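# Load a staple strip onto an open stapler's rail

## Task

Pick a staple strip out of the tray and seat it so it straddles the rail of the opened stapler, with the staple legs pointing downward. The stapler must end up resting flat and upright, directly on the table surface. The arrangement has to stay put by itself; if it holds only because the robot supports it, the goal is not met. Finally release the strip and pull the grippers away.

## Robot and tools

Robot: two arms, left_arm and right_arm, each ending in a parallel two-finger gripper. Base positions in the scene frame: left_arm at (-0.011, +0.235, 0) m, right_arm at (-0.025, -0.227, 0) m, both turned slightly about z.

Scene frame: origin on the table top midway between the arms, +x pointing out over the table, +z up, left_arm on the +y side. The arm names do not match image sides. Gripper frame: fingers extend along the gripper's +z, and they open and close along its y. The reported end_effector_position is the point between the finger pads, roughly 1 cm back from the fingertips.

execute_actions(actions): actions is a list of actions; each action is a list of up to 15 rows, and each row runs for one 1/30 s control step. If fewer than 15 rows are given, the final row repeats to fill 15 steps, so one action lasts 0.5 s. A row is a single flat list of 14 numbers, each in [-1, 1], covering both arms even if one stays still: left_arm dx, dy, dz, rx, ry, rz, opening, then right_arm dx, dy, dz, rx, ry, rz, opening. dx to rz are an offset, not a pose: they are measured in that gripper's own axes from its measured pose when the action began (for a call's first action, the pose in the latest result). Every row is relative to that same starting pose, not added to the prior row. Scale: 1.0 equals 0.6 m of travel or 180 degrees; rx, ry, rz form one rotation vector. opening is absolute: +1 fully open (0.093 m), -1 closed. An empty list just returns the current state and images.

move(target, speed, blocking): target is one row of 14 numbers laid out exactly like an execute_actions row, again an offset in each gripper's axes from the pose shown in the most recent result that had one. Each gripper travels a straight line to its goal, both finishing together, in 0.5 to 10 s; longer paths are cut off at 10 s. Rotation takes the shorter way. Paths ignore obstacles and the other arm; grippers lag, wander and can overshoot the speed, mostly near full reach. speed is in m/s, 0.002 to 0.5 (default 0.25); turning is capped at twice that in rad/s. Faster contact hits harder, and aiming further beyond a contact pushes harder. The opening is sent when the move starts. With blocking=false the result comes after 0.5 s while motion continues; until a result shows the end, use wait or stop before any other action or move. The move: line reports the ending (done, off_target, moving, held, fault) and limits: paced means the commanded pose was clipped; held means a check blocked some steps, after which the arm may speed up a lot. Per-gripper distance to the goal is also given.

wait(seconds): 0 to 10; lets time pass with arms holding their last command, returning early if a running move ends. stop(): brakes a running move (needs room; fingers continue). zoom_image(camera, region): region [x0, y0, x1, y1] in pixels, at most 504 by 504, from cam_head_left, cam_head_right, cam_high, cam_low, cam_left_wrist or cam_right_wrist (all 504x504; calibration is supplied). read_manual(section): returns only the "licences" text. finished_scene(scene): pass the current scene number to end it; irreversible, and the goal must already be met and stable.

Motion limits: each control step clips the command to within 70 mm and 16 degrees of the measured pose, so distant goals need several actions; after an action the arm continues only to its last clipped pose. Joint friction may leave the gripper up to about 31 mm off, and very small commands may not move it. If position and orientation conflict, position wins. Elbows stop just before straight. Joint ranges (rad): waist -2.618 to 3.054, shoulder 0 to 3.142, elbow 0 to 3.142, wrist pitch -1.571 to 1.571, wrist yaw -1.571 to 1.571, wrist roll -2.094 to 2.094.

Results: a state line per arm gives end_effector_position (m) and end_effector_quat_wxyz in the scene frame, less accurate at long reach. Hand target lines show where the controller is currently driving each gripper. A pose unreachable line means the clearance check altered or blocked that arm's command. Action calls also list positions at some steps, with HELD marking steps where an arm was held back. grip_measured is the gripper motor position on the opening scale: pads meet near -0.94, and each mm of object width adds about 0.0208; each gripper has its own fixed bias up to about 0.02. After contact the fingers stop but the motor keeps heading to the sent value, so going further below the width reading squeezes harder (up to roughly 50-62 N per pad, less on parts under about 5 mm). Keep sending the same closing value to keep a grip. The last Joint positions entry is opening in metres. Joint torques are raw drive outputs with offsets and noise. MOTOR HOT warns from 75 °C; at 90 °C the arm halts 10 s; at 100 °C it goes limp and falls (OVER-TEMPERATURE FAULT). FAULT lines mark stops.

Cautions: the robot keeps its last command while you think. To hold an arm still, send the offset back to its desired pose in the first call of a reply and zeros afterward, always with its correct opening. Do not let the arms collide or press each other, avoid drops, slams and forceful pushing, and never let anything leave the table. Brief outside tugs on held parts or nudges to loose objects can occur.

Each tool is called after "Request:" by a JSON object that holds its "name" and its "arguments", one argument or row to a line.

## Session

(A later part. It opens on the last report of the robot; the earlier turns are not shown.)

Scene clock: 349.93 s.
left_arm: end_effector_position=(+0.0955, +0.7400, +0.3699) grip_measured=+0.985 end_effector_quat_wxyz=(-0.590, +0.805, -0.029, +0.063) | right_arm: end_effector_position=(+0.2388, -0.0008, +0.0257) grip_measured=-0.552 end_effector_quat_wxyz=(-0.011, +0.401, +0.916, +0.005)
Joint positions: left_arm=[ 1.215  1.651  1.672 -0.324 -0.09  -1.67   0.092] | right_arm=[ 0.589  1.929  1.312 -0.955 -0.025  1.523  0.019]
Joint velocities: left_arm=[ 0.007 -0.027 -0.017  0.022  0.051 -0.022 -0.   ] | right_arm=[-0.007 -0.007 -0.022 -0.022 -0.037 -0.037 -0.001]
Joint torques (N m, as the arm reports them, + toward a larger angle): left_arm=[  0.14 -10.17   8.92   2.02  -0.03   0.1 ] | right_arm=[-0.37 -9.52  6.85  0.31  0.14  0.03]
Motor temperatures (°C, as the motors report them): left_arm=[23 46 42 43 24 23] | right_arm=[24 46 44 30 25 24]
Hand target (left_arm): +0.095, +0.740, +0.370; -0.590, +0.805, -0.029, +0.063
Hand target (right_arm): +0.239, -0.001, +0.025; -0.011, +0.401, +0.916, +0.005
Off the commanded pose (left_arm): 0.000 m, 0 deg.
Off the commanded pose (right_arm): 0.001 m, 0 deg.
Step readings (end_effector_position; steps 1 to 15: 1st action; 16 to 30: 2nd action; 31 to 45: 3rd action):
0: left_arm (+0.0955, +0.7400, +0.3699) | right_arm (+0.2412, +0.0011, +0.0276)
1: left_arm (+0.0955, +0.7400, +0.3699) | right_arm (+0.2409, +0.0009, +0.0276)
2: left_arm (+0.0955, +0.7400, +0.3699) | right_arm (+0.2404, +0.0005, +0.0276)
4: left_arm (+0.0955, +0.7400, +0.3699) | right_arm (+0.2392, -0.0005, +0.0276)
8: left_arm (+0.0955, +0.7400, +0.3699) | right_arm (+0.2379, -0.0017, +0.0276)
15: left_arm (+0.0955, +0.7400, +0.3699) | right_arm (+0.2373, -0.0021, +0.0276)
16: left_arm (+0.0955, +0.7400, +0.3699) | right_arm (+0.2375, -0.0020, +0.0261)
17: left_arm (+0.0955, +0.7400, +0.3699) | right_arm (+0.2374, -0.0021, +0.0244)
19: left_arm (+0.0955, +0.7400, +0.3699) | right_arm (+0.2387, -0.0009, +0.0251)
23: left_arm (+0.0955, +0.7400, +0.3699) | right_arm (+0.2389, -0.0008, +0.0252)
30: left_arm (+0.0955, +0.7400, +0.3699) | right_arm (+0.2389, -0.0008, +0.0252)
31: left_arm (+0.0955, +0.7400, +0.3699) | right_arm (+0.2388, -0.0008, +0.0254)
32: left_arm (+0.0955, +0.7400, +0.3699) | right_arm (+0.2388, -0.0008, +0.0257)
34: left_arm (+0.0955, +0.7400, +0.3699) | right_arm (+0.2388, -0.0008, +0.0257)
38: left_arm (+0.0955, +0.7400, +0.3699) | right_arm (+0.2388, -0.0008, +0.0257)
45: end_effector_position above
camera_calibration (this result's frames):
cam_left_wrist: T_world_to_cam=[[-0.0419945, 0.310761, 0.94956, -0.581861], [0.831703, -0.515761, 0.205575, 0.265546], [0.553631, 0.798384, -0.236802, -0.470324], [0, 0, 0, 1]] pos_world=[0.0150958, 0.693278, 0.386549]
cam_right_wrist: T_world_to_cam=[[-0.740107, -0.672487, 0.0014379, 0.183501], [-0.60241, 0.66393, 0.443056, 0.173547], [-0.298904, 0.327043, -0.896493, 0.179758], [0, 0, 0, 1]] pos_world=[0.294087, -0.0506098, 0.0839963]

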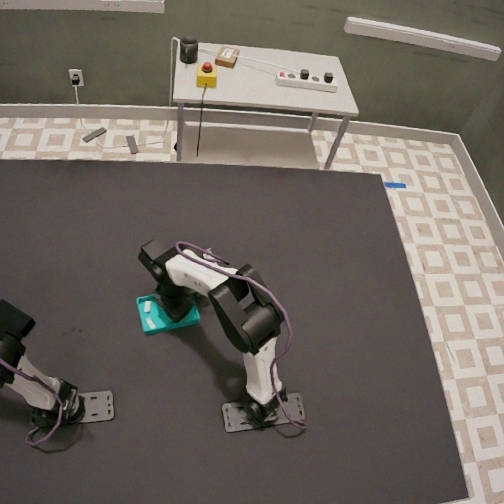

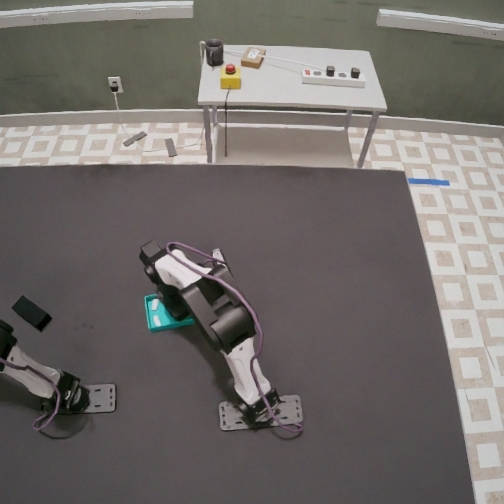

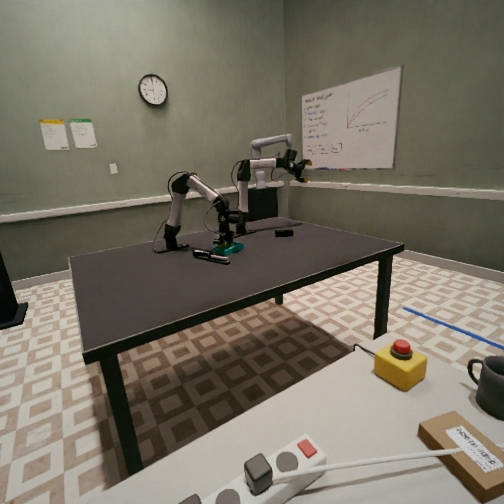

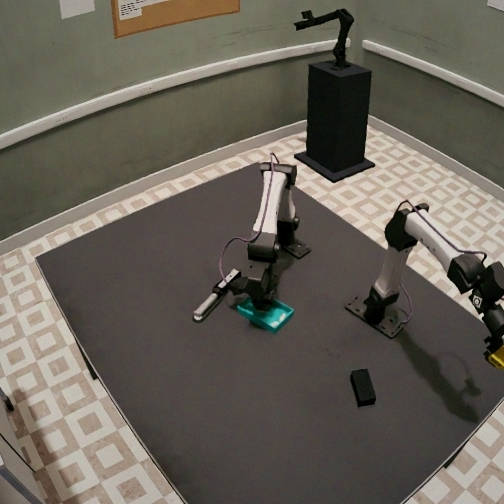

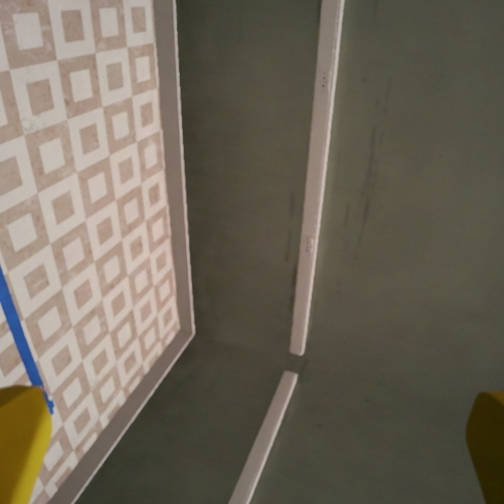

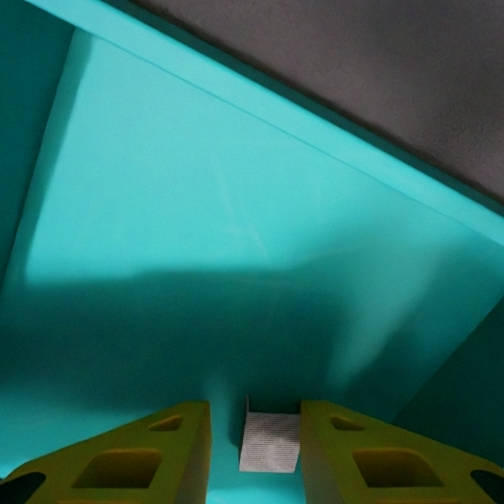

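Request:
{"name": "execute_actions", "arguments": {
  "actions": [
    [[0,0,0,0,0,0,1,0,-0.012,-0.004,0.012,0,0,-0.55]],
    [[0,0,0,0,0,0,1,0,0,0,0,0,0,-0.55]]
  ]
}}

Scene clock: 362.97 s.
left_arm: end_effector_position=(+0.0955, +0.7400, +0.3699) grip_measured=+0.985 end_effector_quat_wxyz=(-0.590, +0.805, -0.029, +0.063) | right_arm: end_effector_position=(+0.2336, -0.0052, +0.0258) grip_measured=-0.552 end_effector_quat_wxyz=(-0.017, +0.401, +0.916, -0.008)
Joint positions: left_arm=[ 1.215  1.651  1.672 -0.324 -0.09  -1.67   0.092] | right_arm=[ 0.589  1.929  1.312 -0.983 -0.025  1.523  0.019]
Joint velocities: left_arm=[-0.012 -0.012 -0.007  0.051 -0.022 -0.007 -0.   ] | right_arm=[-0.017 -0.007 -0.002  0.022 -0.022 -0.037 -0.001]
Joint torques (N m, as the arm reports them, + toward a larger angle): left_arm=[  0.08 -10.03   9.1    2.01  -0.05   0.11] | right_arm=[-0.35 -9.51  6.87  0.24  0.17  0.03]
Motor temperatures (°C, as the motors report them): left_arm=[23 46 42 43 24 23] | right_arm=[24 46 44 30 25 24]
Hand target (left_arm): +0.095, +0.740, +0.370; -0.590, +0.805, -0.029, +0.063
Hand target (right_arm): +0.234, -0.005, +0.026; -0.017, +0.401, +0.916, -0.008
Off the commanded pose (left_arm): 0.000 m, 0 deg.
Off the commanded pose (right_arm): 0.000 m, 0 deg.
Step readings (end_effector_position; steps 1 to 15: 1st action; 16 to 30: 2nd action):
0: left_arm (+0.0955, +0.7400, +0.3699) | right_arm (+0.2388, -0.0008, +0.0257)
1: left_arm (+0.0955, +0.7400, +0.3699) | right_arm (+0.2384, -0.0012, +0.0257)
2: left_arm (+0.0955, +0.7400, +0.3699) | right_arm (+0.2378, -0.0017, +0.0257)
4: left_arm (+0.0955, +0.7400, +0.3699) | right_arm (+0.2365, -0.0028, +0.0257)
8: left_arm (+0.0955, +0.7400, +0.3699) | right_arm (+0.2348, -0.0042, +0.0258)
15: left_arm (+0.0955, +0.7400, +0.3699) | right_arm (+0.2336, -0.0052, +0.0258)
16: left_arm (+0.0955, +0.7400, +0.3699) | right_arm (+0.2336, -0.0052, +0.0258)
17: left_arm (+0.0955, +0.7400, +0.3699) | right_arm (+0.2336, -0.0052, +0.0258)
19: left_arm (+0.0955, +0.7400, +0.3699) | right_arm (+0.2336, -0.0052, +0.0258)
23: left_arm (+0.0955, +0.7400, +0.3699) | right_arm (+0.2336, -0.0052, +0.0258)
30: end_effector_position above
camera_calibration (this result's frames):
cam_left_wrist: T_world_to_cam=[[-0.0419945, 0.310761, 0.94956, -0.581861], [0.831703, -0.515761, 0.205575, 0.265546], [0.553631, 0.798384, -0.236802, -0.470324], [0, 0, 0, 1]] pos_world=[0.0150958, 0.693278, 0.386549]
cam_right_wrist: T_world_to_cam=[[-0.739771, -0.672206, 0.0296392, 0.175861], [-0.592807, 0.671964, 0.443896, 0.171033], [-0.318306, 0.310811, -0.895588, 0.184141], [0, 0, 0, 1]] pos_world=[0.290099, -0.053946, 0.083781]

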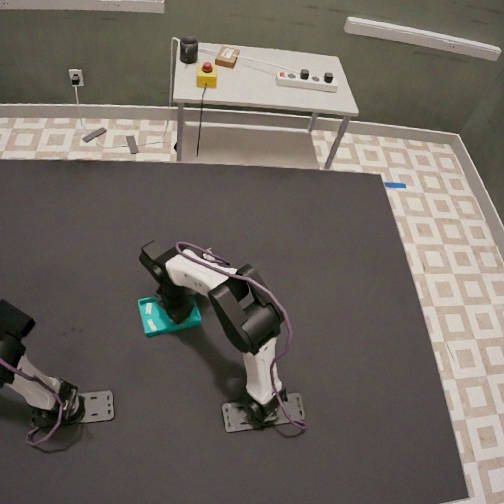

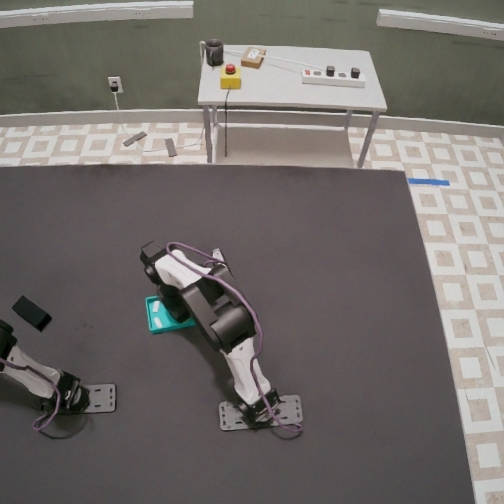

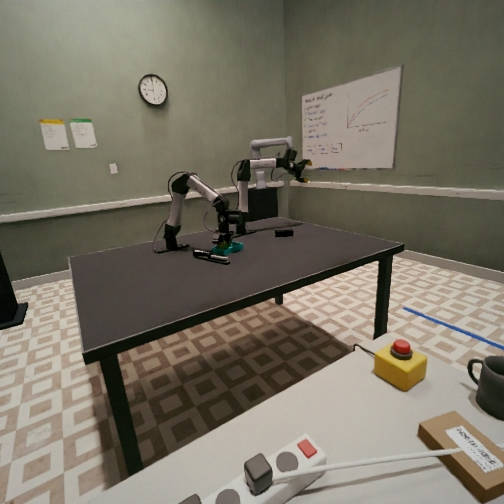

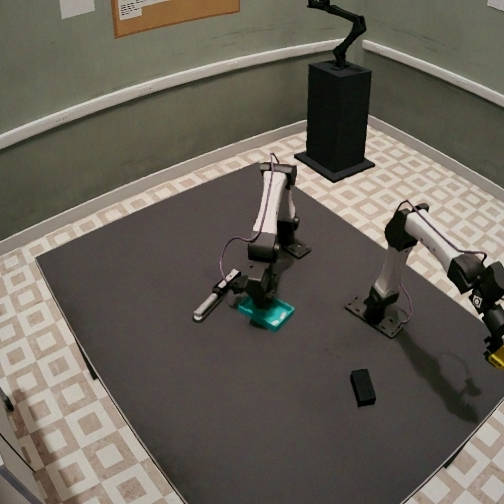

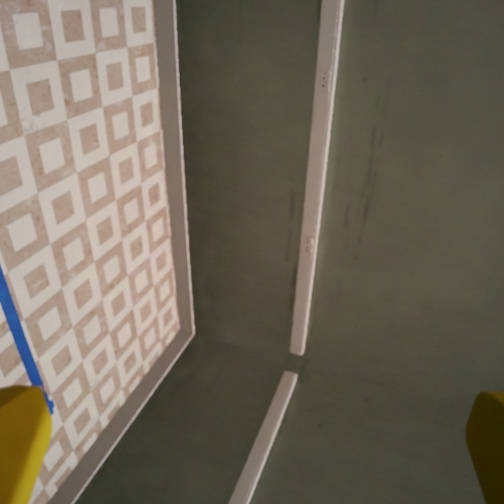

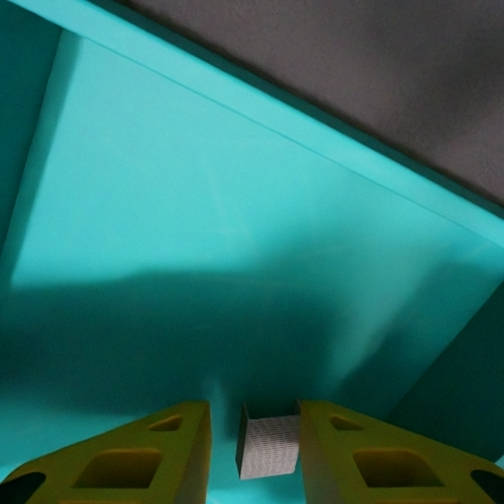

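Request:
{"name": "execute_actions", "arguments": {
  "actions": [
    [[0,0,0,0,0,0,1,0,-0.012,0.03,0,0,0,-0.55]],
    [[0,0,0,0,0,0,1,0,0,0,0,0,0,-0.68]]
  ]
}}

Scene clock: 369.40 s.
left_arm: end_effector_position=(+0.0955, +0.7400, +0.3699) grip_measured=+0.985 end_effector_quat_wxyz=(-0.590, +0.805, -0.029, +0.063) | right_arm: end_effector_position=(+0.2327, -0.0059, +0.0254) grip_measured=-0.678 end_effector_quat_wxyz=(-0.013, +0.401, +0.916, +0.002)
Joint positions: left_arm=[ 1.215  1.651  1.672 -0.324 -0.09  -1.67   0.092] | right_arm=[ 0.589  1.907  1.281 -0.952 -0.025  1.523  0.013]
Joint velocities: left_arm=[ 0.002 -0.002 -0.007  0.022  0.007  0.007  0.   ] | right_arm=[-0.012 -0.002 -0.007  0.007 -0.022 -0.066 -0.002]
Joint torques (N m, as the arm reports them, + toward a larger angle): left_arm=[  0.14 -10.16   8.98   2.02  -0.05   0.11] | right_arm=[-0.22 -9.22  6.81  0.38  0.16  0.04]
Motor temperatures (°C, as the motors report them): left_arm=[23 46 42 43 24 23] | right_arm=[24 46 44 29 25 24]
Hand target (left_arm): +0.095, +0.740, +0.370; -0.590, +0.805, -0.029, +0.063
Hand target (right_arm): +0.234, -0.005, +0.025; -0.012, +0.401, +0.916, +0.004
Off the commanded pose (left_arm): 0.000 m, 0 deg.
Off the commanded pose (right_arm): 0.002 m, 0 deg.
Step readings (end_effector_position; steps 1 to 15: 1st action; 16 to 30: 2nd action):
0: left_arm (+0.0955, +0.7400, +0.3699) | right_arm (+0.2336, -0.0052, +0.0258)
1: left_arm (+0.0955, +0.7400, +0.3699) | right_arm (+0.2337, -0.0051, +0.0244)
2: left_arm (+0.0955, +0.7400, +0.3699) | right_arm (+0.2333, -0.0053, +0.0239)
4: left_arm (+0.0955, +0.7400, +0.3699) | right_arm (+0.2338, -0.0049, +0.0247)
8: left_arm (+0.0955, +0.7400, +0.3699) | right_arm (+0.2340, -0.0048, +0.0244)
15: left_arm (+0.0955, +0.7400, +0.3699) | right_arm (+0.2340, -0.0048, +0.0244)
16: left_arm (+0.0955, +0.7400, +0.3699) | right_arm (+0.2337, -0.0050, +0.0251)
17: left_arm (+0.0955, +0.7400, +0.3699) | right_arm (+0.2329, -0.0057, +0.0254)
19: left_arm (+0.0955, +0.7400, +0.3699) | right_arm (+0.2327, -0.0059, +0.0254)
23: left_arm (+0.0955, +0.7400, +0.3699) | right_arm (+0.2327, -0.0059, +0.0254)
30: end_effector_position above
camera_calibration (this result's frames):
cam_left_wrist: T_world_to_cam=[[-0.0419945, 0.310761, 0.94956, -0.581861], [0.831703, -0.515761, 0.205575, 0.265546], [0.553631, 0.798384, -0.236802, -0.470324], [0, 0, 0, 1]] pos_world=[0.0150958, 0.693278, 0.386549]
cam_right_wrist: T_world_to_cam=[[-0.740081, -0.672466, 0.00828304, 0.175374], [-0.599965, 0.665755, 0.443635, 0.172751], [-0.303844, 0.323356, -0.896169, 0.180451], [0, 0, 0, 1]] pos_world=[0.288264, -0.0554267, 0.0836238]

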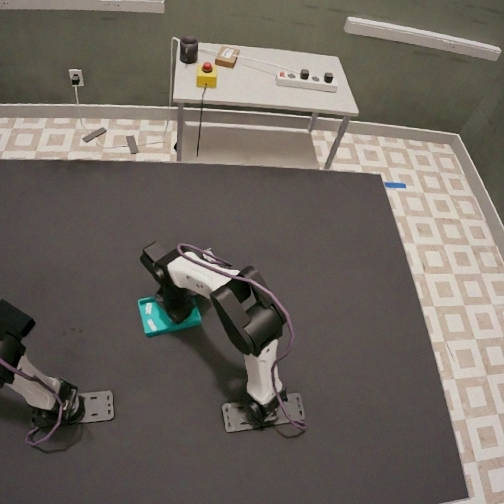

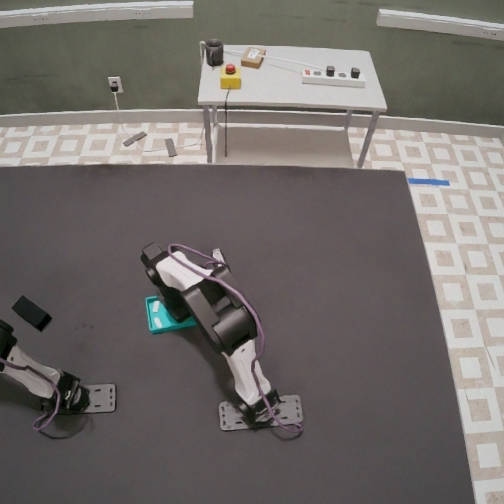

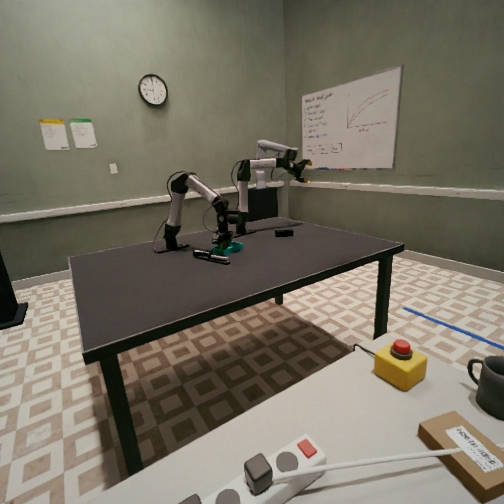

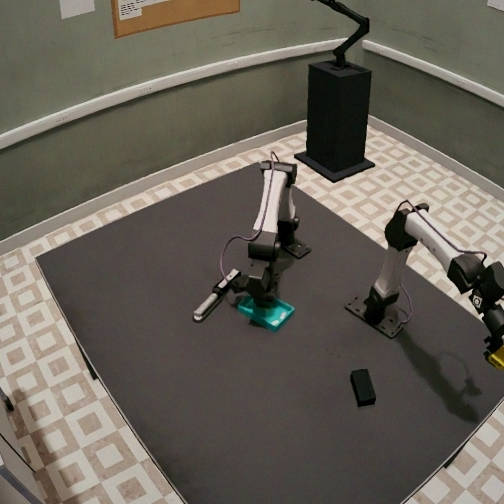

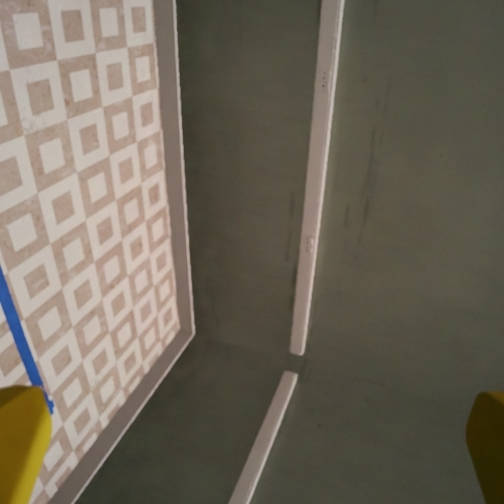

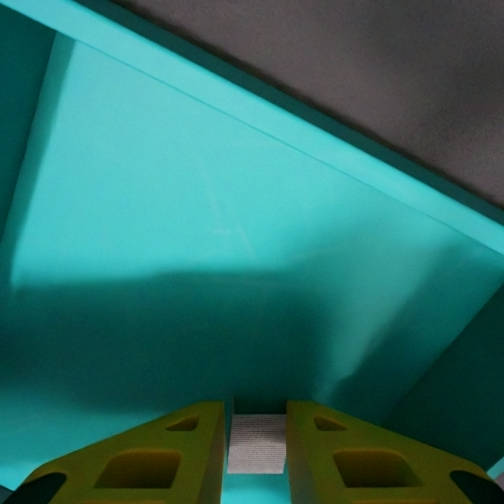

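Request:
{"name": "execute_actions", "arguments": {
  "actions": [
    [[0,0,0,0,0,0,1,0,0,0,0,0,0,-0.84]],
    [[0,0,0,0,0,0,1,0,0,-0.09,0,0,0,-0.84]],
    [[0,0,0,0,0,0,1,0,0,-0.03,0,0,0,-0.84]]
  ]
}}

Request:
{"name": "zoom_image", "arguments": {
  "camera": "cam_low",
  "region": [190,200,270,270]
}}

Request:
{"name": "zoom_image", "arguments": {
  "camera": "cam_high",
  "region": [190,230,310,340]
}}

Scene clock: 377.07 s.
left_arm: end_effector_position=(+0.0955, +0.7400, +0.3699) grip_measured=+0.985 end_effector_quat_wxyz=(-0.590, +0.805, -0.029, +0.063) | right_arm: end_effector_position=(+0.2348, -0.0041, +0.0917) grip_measured=-0.838 end_effector_quat_wxyz=(-0.009, +0.401, +0.916, +0.010)
Joint positions: left_arm=[ 1.215  1.651  1.672 -0.324 -0.09  -1.67   0.092] | right_arm=[ 0.589  1.837  1.461 -1.186 -0.025  1.523  0.005]
Joint velocities: left_arm=[ 0.007 -0.007 -0.002  0.007 -0.037 -0.037 -0.002] | right_arm=[ 0.007  0.002 -0.012  0.007  0.066  0.007  0.001]
Joint torques (N m, as the arm reports them, + toward a larger angle): left_arm=[  0.15 -10.17   9.09   2.    -0.03   0.09] | right_arm=[-0.42 -9.75  8.82  0.28  0.15  0.01]
Motor temperatures (°C, as the motors report them): left_arm=[23 46 42 44 24 23] | right_arm=[24 46 44 29 25 24]
Hand target (left_arm): +0.095, +0.740, +0.370; -0.590, +0.805, -0.029, +0.063
Hand target (right_arm): +0.236, -0.004, +0.099; -0.007, +0.401, +0.916, +0.014
Off the commanded pose (left_arm): 0.000 m, 0 deg.
Off the commanded pose (right_arm): 0.007 m, 1 deg.
Step readings (end_effector_position; steps 1 to 15: 1st action; 16 to 30: 2nd action; 31 to 45: 3rd action):
0: left_arm (+0.0955, +0.7400, +0.3699) | right_arm (+0.2327, -0.0059, +0.0254)
1: left_arm (+0.0955, +0.7400, +0.3699) | right_arm (+0.2326, -0.0059, +0.0254)
2: left_arm (+0.0955, +0.7400, +0.3699) | right_arm (+0.2331, -0.0055, +0.0255)
4: left_arm (+0.0955, +0.7400, +0.3699) | right_arm (+0.2334, -0.0053, +0.0259)
8: left_arm (+0.0955, +0.7400, +0.3699) | right_arm (+0.2334, -0.0052, +0.0259)
15: left_arm (+0.0955, +0.7400, +0.3699) | right_arm (+0.2334, -0.0052, +0.0259)
16: left_arm (+0.0955, +0.7400, +0.3699) | right_arm (+0.2330, -0.0056, +0.0304)
17: left_arm (+0.0955, +0.7400, +0.3699) | right_arm (+0.2324, -0.0061, +0.0372)
19: left_arm (+0.0955, +0.7400, +0.3699) | right_arm (+0.2368, -0.0024, +0.0561)
23: left_arm (+0.0955, +0.7400, +0.3699) | right_arm (+0.2428, +0.0026, +0.0803)
30: left_arm (+0.0955, +0.7400, +0.3699) | right_arm (+0.2360, -0.0031, +0.0807)
31: left_arm (+0.0955, +0.7400, +0.3699) | right_arm (+0.2354, -0.0036, +0.0821)
32: left_arm (+0.0955, +0.7400, +0.3699) | right_arm (+0.2351, -0.0038, +0.0840)
34: left_arm (+0.0955, +0.7400, +0.3699) | right_arm (+0.2363, -0.0028, +0.0887)
38: left_arm (+0.0955, +0.7400, +0.3699) | right_arm (+0.2368, -0.0024, +0.0918)
45: end_effector_position above
camera_calibration (this result's frames):
cam_left_wrist: T_world_to_cam=[[-0.0419945, 0.310761, 0.94956, -0.581861], [0.831703, -0.515761, 0.205575, 0.265546], [0.553631, 0.798384, -0.236802, -0.470324], [0, 0, 0, 1]] pos_world=[0.0150958, 0.693278, 0.386549]
cam_right_wrist: T_world_to_cam=[[-0.74008, -0.672465, -0.00848766, 0.179065], [-0.605673, 0.66098, 0.443019, 0.144803], [-0.292305, 0.33301, -0.896472, 0.237296], [0, 0, 0, 1]] pos_world=[0.289588, -0.0543192, 0.150098]

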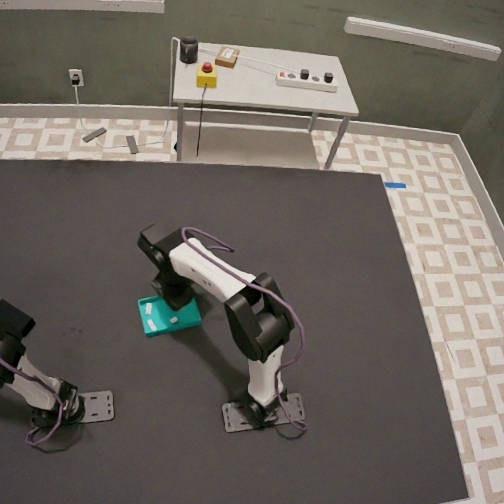

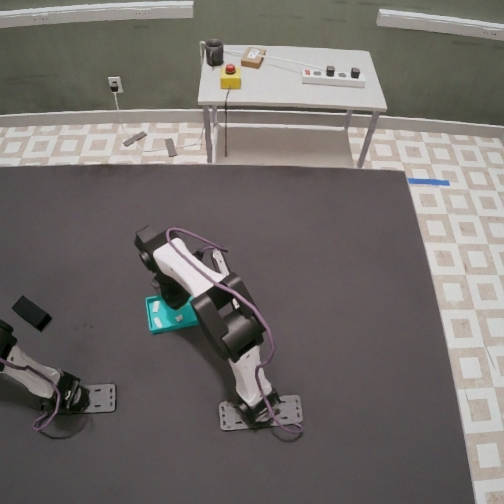

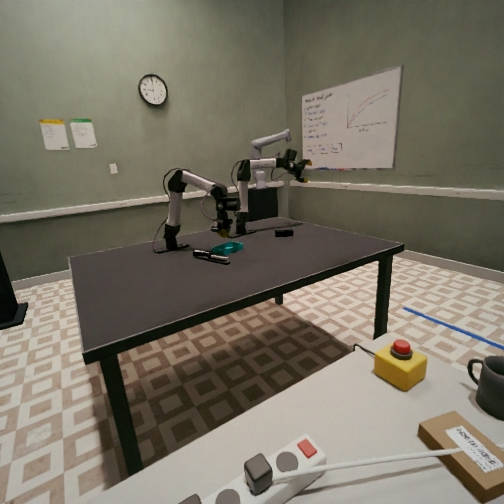

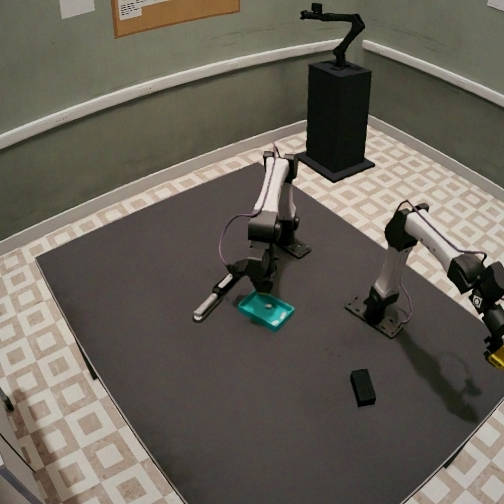

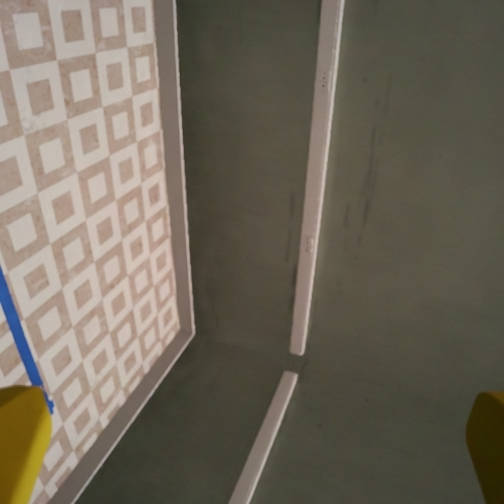

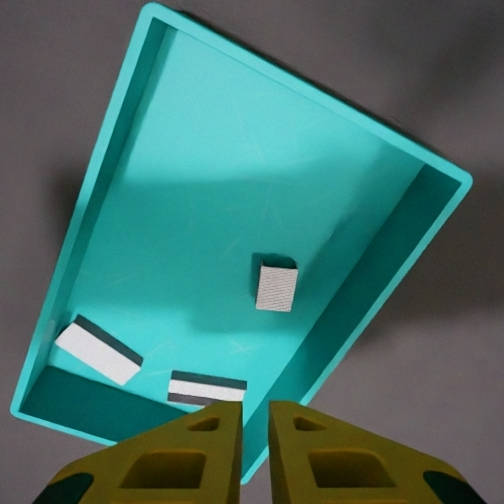

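Region (190, 200, 270, 270) of cam_low's 504x504 image, scaled by 6.300, with more detail than that image has; it fills the top 441 rows of this view, and the rest is white.

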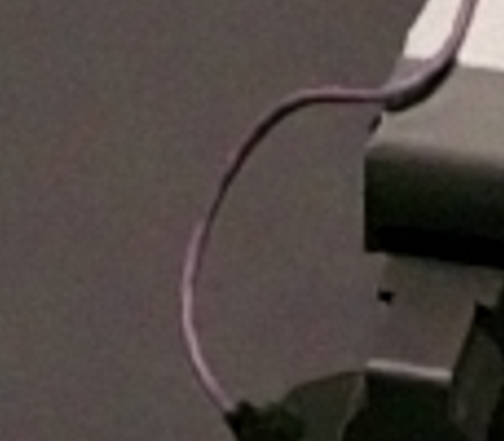

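Region (190, 230, 310, 340) of cam_high's 504x504 image, scaled by 4.200, with more detail than that image has; it fills the top 462 rows of this view, and the rest is white.

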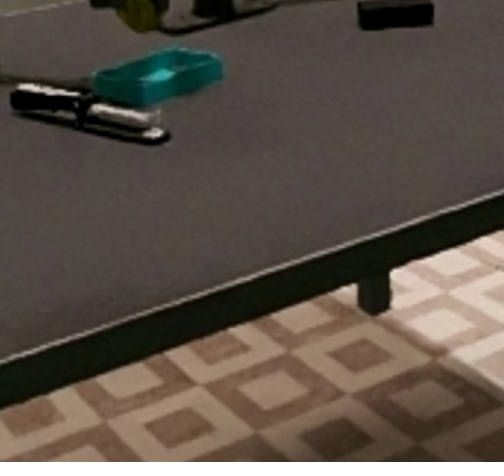

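Request:
{"name": "execute_actions", "arguments": {
  "actions": [
    [[0,0,0,0,0,0,1,0,-0.012,0.08,0.008,0,0,-0.5]],
    [[0,0,0,0,0,0,1,0,0,0,0,0,0,-0.5]]
  ]
}}

Scene clock: 388.43 s.
left_arm: end_effector_position=(+0.0955, +0.7400, +0.3699) grip_measured=+0.985 end_effector_quat_wxyz=(-0.590, +0.805, -0.029, +0.063) | right_arm: end_effector_position=(+0.2295, -0.0085, +0.0478) grip_measured=-0.502 end_effector_quat_wxyz=(-0.015, +0.401, +0.916, -0.002)
Joint positions: left_arm=[ 1.215  1.651  1.672 -0.324 -0.09  -1.67   0.092] | right_arm=[ 0.589  1.872  1.328 -1.044 -0.025  1.523  0.021]
Joint velocities: left_arm=[-0.002 -0.002  0.007 -0.022 -0.037 -0.022 -0.   ] | right_arm=[-0.007 -0.007  0.002 -0.037 -0.037 -0.095 -0.001]
Joint torques (N m, as the arm reports them, + toward a larger angle): left_arm=[  0.12 -10.09   8.95   2.03  -0.05   0.1 ] | right_arm=[-0.31 -9.14  7.17  0.3   0.2   0.05]
Motor temperatures (°C, as the motors report them): left_arm=[23 46 43 44 24 23] | right_arm=[24 47 45 29 25 24]
Hand target (left_arm): +0.095, +0.740, +0.370; -0.590, +0.805, -0.029, +0.063
Hand target (right_arm): +0.229, -0.009, +0.048; -0.015, +0.401, +0.916, -0.002
Off the commanded pose (left_arm): 0.000 m, 0 deg.
Off the commanded pose (right_arm): 0.000 m, 0 deg.
Step readings (end_effector_position; steps 1 to 15: 1st action; 16 to 30: 2nd action):
0: left_arm (+0.0955, +0.7400, +0.3699) | right_arm (+0.2343, -0.0045, +0.0917)
1: left_arm (+0.0955, +0.7400, +0.3699) | right_arm (+0.2348, -0.0041, +0.0876)
2: left_arm (+0.0955, +0.7400, +0.3699) | right_arm (+0.2339, -0.0048, +0.0809)
4: left_arm (+0.0955, +0.7400, +0.3699) | right_arm (+0.2270, -0.0106, +0.0641)
8: left_arm (+0.0955, +0.7400, +0.3699) | right_arm (+0.2233, -0.0137, +0.0482)
15: left_arm (+0.0955, +0.7400, +0.3699) | right_arm (+0.2295, -0.0086, +0.0478)
16: left_arm (+0.0955, +0.7400, +0.3699) | right_arm (+0.2295, -0.0085, +0.0478)
17: left_arm (+0.0955, +0.7400, +0.3699) | right_arm (+0.2295, -0.0085, +0.0478)
19: left_arm (+0.0955, +0.7400, +0.3699) | right_arm (+0.2295, -0.0085, +0.0478)
23: left_arm (+0.0955, +0.7400, +0.3699) | right_arm (+0.2295, -0.0085, +0.0478)
30: end_effector_position above
camera_calibration (this result's frames):
cam_left_wrist: T_world_to_cam=[[-0.0419945, 0.310761, 0.94956, -0.581861], [0.831703, -0.515761, 0.205575, 0.265546], [0.553631, 0.798384, -0.236802, -0.470324], [0, 0, 0, 1]] pos_world=[0.0150958, 0.693278, 0.386549]
cam_right_wrist: T_world_to_cam=[[-0.739986, -0.672386, 0.0178111, 0.170598], [-0.596719, 0.668471, 0.443929, 0.161943], [-0.310398, 0.317873, -0.895885, 0.201861], [0, 0, 0, 1]] pos_world=[0.285532, -0.0577126, 0.105914]

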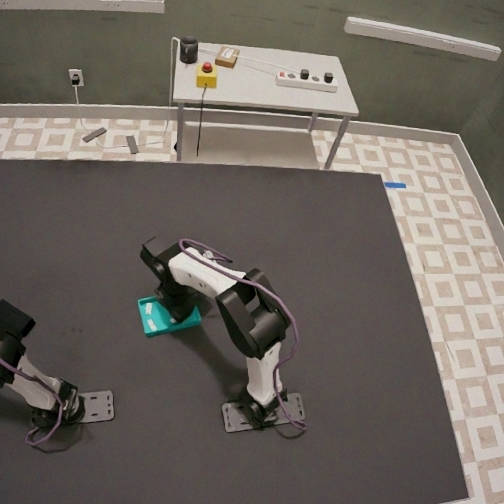

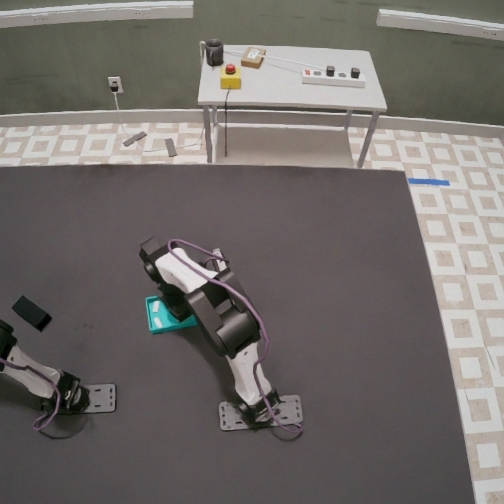

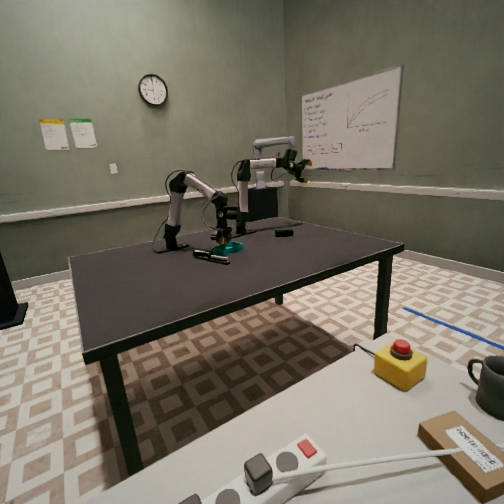

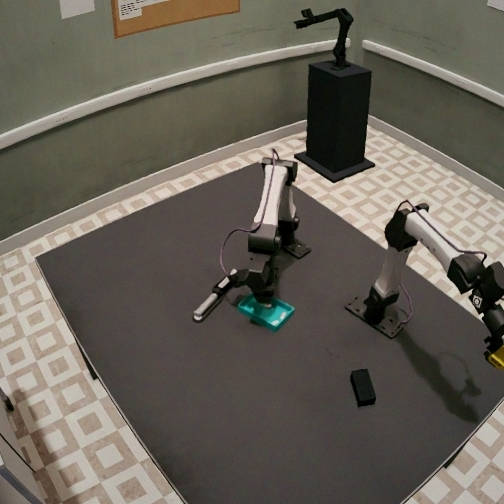

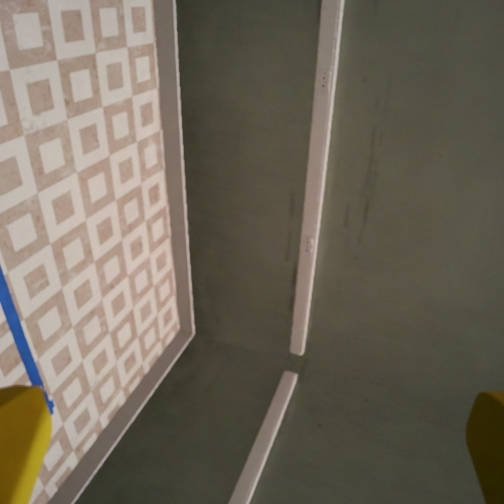

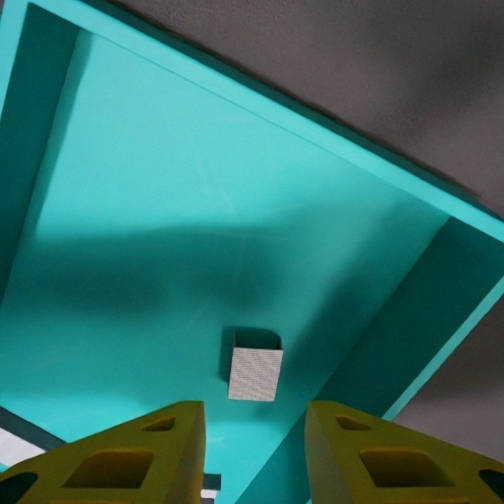

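Request:
{"name": "execute_actions", "arguments": {
  "actions": [
    [[0,0,0,0,0,0,1,-0.012,-0.014,0.045,0.008,0,0,-0.55]],
    [[0,0,0,0,0,0,1,0,0,0,0,0,0,-0.55]]
  ]
}}

Scene clock: 397.53 s.
left_arm: end_effector_position=(+0.0955, +0.7400, +0.3699) grip_measured=+0.985 end_effector_quat_wxyz=(-0.590, +0.805, -0.029, +0.063) | right_arm: end_effector_position=(+0.2306, -0.0123, +0.0325) grip_measured=-0.548 end_effector_quat_wxyz=(-0.015, +0.402, +0.915, +0.001)
Joint positions: left_arm=[ 1.215  1.651  1.672 -0.324 -0.09  -1.67   0.092] | right_arm=[ 0.577  1.881  1.276 -0.978 -0.028  1.512  0.019]
Joint velocities: left_arm=[ 0.002 -0.002  0.022  0.051 -0.007  0.007 -0.001] | right_arm=[-0.002  0.012 -0.002 -0.051 -0.051 -0.051 -0.001]
Joint torques (N m, as the arm reports them, + toward a larger angle): left_arm=[  0.18 -10.14   8.96   2.    -0.02   0.09] | right_arm=[-0.28 -9.09  6.88  0.3   0.14  0.03]
Motor temperatures (°C, as the motors report them): left_arm=[23 46 43 44 24 23] | right_arm=[24 46 45 29 25 24]
Hand target (left_arm): +0.095, +0.740, +0.370; -0.590, +0.805, -0.029, +0.063
Hand target (right_arm): +0.231, -0.012, +0.032; -0.015, +0.402, +0.915, +0.001
Off the commanded pose (left_arm): 0.000 m, 0 deg.
Off the commanded pose (right_arm): 0.000 m, 0 deg.
Step readings (end_effector_position; steps 1 to 15: 1st action; 16 to 30: 2nd action):
0: left_arm (+0.0955, +0.7400, +0.3699) | right_arm (+0.2295, -0.0085, +0.0478)
1: left_arm (+0.0955, +0.7400, +0.3699) | right_arm (+0.2298, -0.0087, +0.0457)
2: left_arm (+0.0955, +0.7400, +0.3699) | right_arm (+0.2298, -0.0094, +0.0427)
4: left_arm (+0.0955, +0.7400, +0.3699) | right_arm (+0.2269, -0.0141, +0.0349)
8: left_arm (+0.0955, +0.7400, +0.3699) | right_arm (+0.2285, -0.0140, +0.0325)
15: left_arm (+0.0955, +0.7400, +0.3699) | right_arm (+0.2306, -0.0123, +0.0325)
16: left_arm (+0.0955, +0.7400, +0.3699) | right_arm (+0.2306, -0.0123, +0.0325)
17: left_arm (+0.0955, +0.7400, +0.3699) | right_arm (+0.2306, -0.0123, +0.0325)
19: left_arm (+0.0955, +0.7400, +0.3699) | right_arm (+0.2306, -0.0123, +0.0325)
23: left_arm (+0.0955, +0.7400, +0.3699) | right_arm (+0.2306, -0.0123, +0.0325)
30: end_effector_position above
camera_calibration (this result's frames):
cam_left_wrist: T_world_to_cam=[[-0.0419945, 0.310761, 0.94956, -0.581861], [0.831703, -0.515761, 0.205575, 0.265546], [0.553631, 0.798384, -0.236802, -0.470324], [0, 0, 0, 1]] pos_world=[0.0150958, 0.693278, 0.386549]
cam_right_wrist: T_world_to_cam=[[-0.741071, -0.671304, 0.0128082, 0.169515], [-0.596424, 0.666931, 0.446634, 0.171723], [-0.308369, 0.323348, -0.894625, 0.189176], [0, 0, 0, 1]] pos_world=[0.286378, -0.0619011, 0.0903728]

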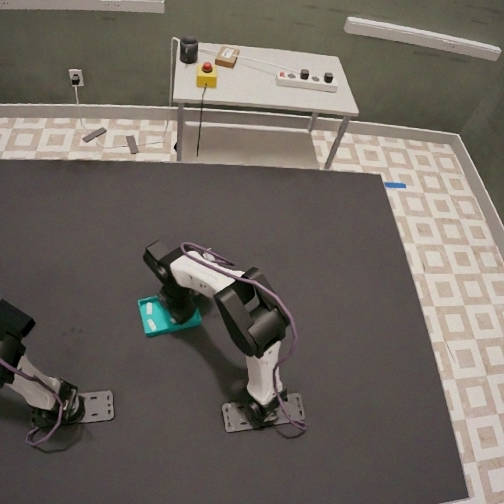

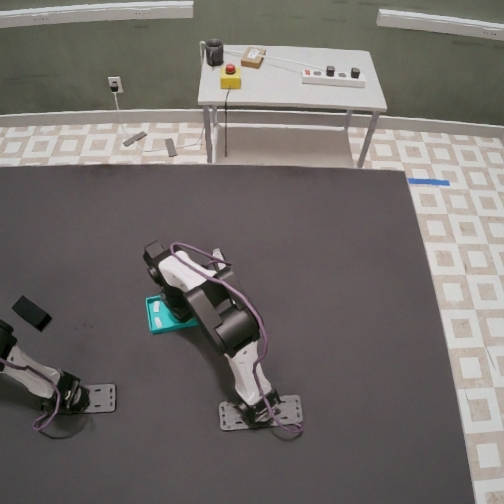

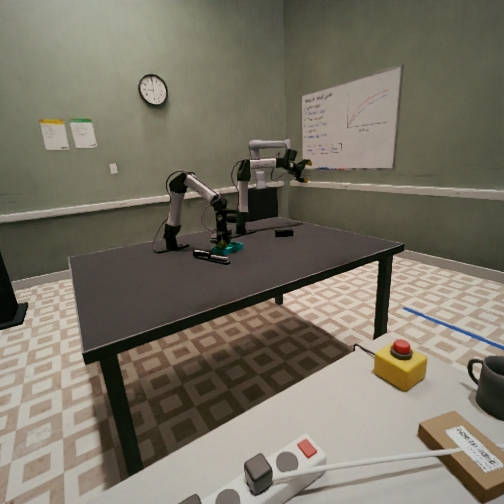

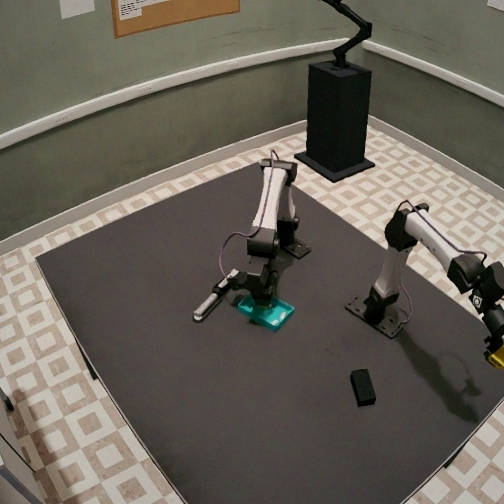

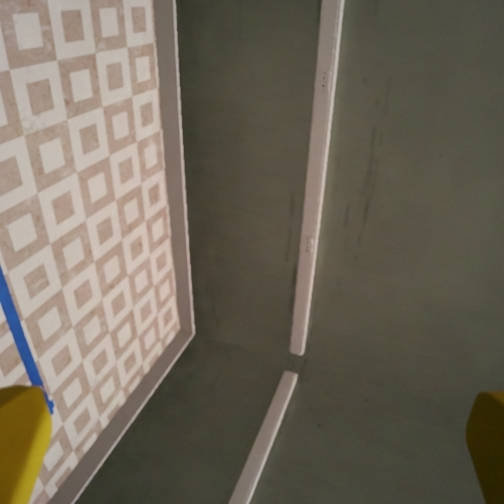

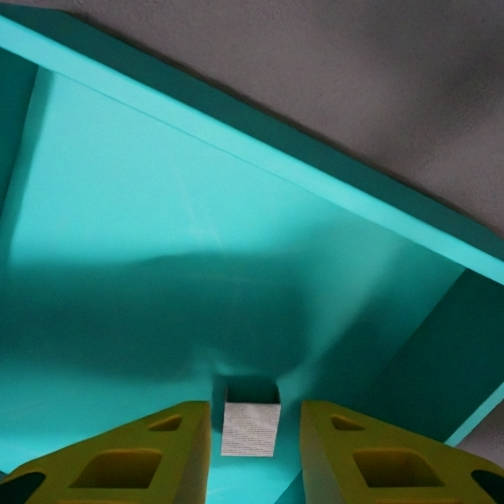

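Centre 250; drift will help. Descend.

Request:
{"name": "execute_actions", "arguments": {
  "actions": [
    [[0,0,0,0,0,0,1,0,-0.012,0.036,0.004,0,0,-0.58]],
    [[0,0,0,0,0,0,1,0,0,0,0,0,0,-0.58]]
  ]
}}

Scene clock: 402.43 s.
left_arm: end_effector_position=(+0.0955, +0.7400, +0.3699) grip_measured=+0.985 end_effector_quat_wxyz=(-0.590, +0.805, -0.029, +0.063) | right_arm: end_effector_position=(+0.2327, -0.0104, +0.0261) grip_measured=-0.578 end_effector_quat_wxyz=(-0.010, +0.402, +0.916, +0.012)
Joint positions: left_arm=[ 1.215  1.651  1.672 -0.324 -0.09  -1.67   0.092] | right_arm=[ 0.577  1.878  1.244 -0.924 -0.029  1.512  0.017]
Joint velocities: left_arm=[ 0.002 -0.032  0.002 -0.037 -0.051  0.007  0.   ] | right_arm=[-0.002  0.002 -0.022 -0.037 -0.037 -0.066  0.   ]
Joint torques (N m, as the arm reports them, + toward a larger angle): left_arm=[  0.14 -10.1    9.04   2.    -0.03   0.09] | right_arm=[-0.37 -9.17  6.89  0.38  0.18  0.04]
Motor temperatures (°C, as the motors report them): left_arm=[23 46 43 44 24 23] | right_arm=[24 46 44 29 25 24]
Hand target (left_arm): +0.095, +0.740, +0.370; -0.590, +0.805, -0.029, +0.063
Hand target (right_arm): +0.233, -0.010, +0.026; -0.010, +0.402, +0.916, +0.012
Off the commanded pose (left_arm): 0.000 m, 0 deg.
Off the commanded pose (right_arm): 0.000 m, 0 deg.
Step readings (end_effector_position; steps 1 to 15: 1st action; 16 to 30: 2nd action):
0: left_arm (+0.0955, +0.7400, +0.3699) | right_arm (+0.2306, -0.0123, +0.0325)
1: left_arm (+0.0955, +0.7400, +0.3699) | right_arm (+0.2306, -0.0123, +0.0307)
2: left_arm (+0.0955, +0.7400, +0.3699) | right_arm (+0.2305, -0.0123, +0.0282)
4: left_arm (+0.0955, +0.7400, +0.3699) | right_arm (+0.2300, -0.0123, +0.0270)
8: left_arm (+0.0955, +0.7400, +0.3699) | right_arm (+0.2319, -0.0109, +0.0265)
15: left_arm (+0.0955, +0.7400, +0.3699) | right_arm (+0.2327, -0.0104, +0.0261)
16: left_arm (+0.0955, +0.7400, +0.3699) | right_arm (+0.2327, -0.0104, +0.0261)
17: left_arm (+0.0955, +0.7400, +0.3699) | right_arm (+0.2327, -0.0104, +0.0261)
19: left_arm (+0.0955, +0.7400, +0.3699) | right_arm (+0.2327, -0.0104, +0.0261)
23: left_arm (+0.0955, +0.7400, +0.3699) | right_arm (+0.2327, -0.0104, +0.0261)
30: end_effector_position above
camera_calibration (this result's frames):
cam_left_wrist: T_world_to_cam=[[-0.0419945, 0.310761, 0.94956, -0.581861], [0.831703, -0.515761, 0.205575, 0.265546], [0.553631, 0.798384, -0.236802, -0.470324], [0, 0, 0, 1]] pos_world=[0.0150958, 0.693278, 0.386549]
cam_right_wrist: T_world_to_cam=[[-0.741068, -0.671302, -0.0131363, 0.173156], [-0.605181, 0.659345, 0.446117, 0.176539], [-0.290818, 0.338553, -0.894878, 0.179605], [0, 0, 0, 1]] pos_world=[0.287391, -0.0609658, 0.0842418]

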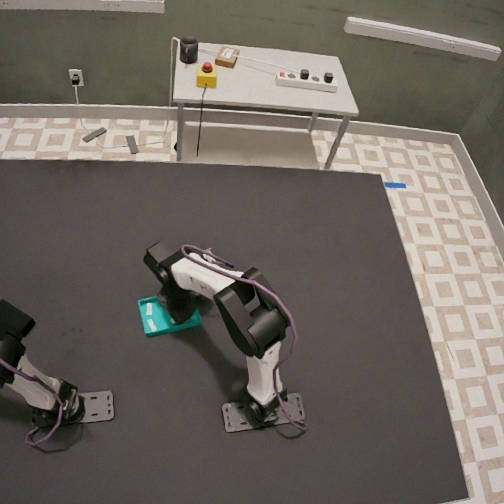

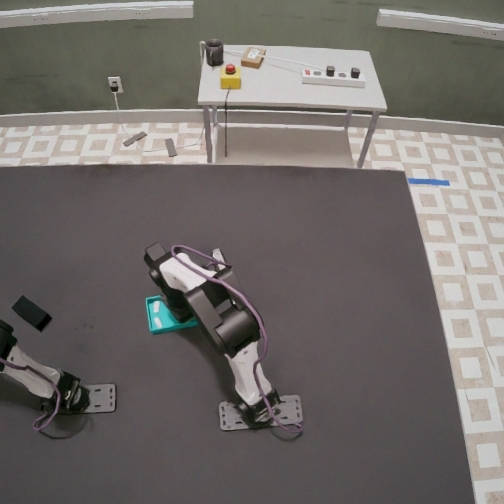

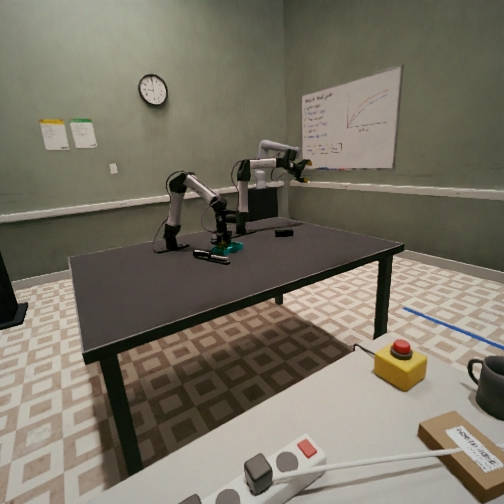

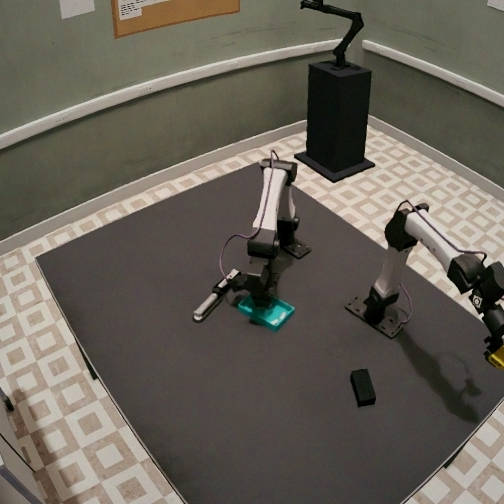

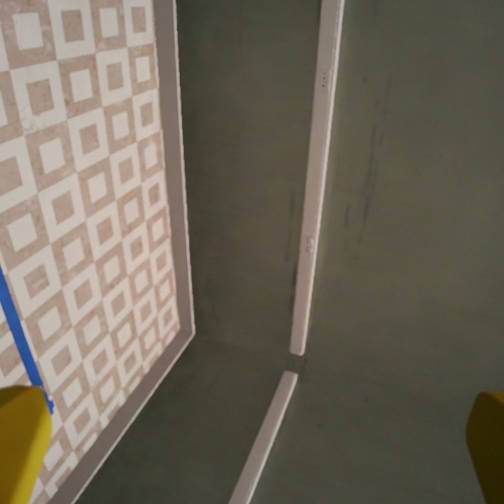

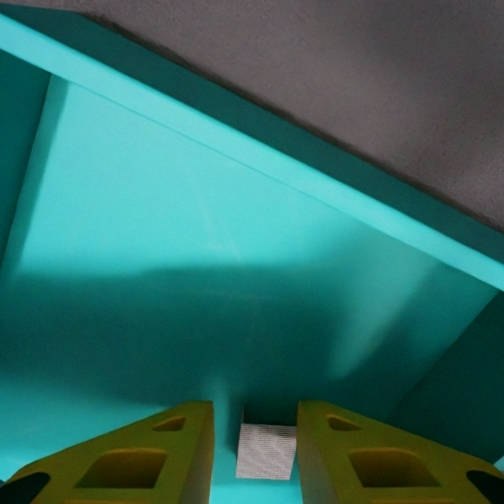

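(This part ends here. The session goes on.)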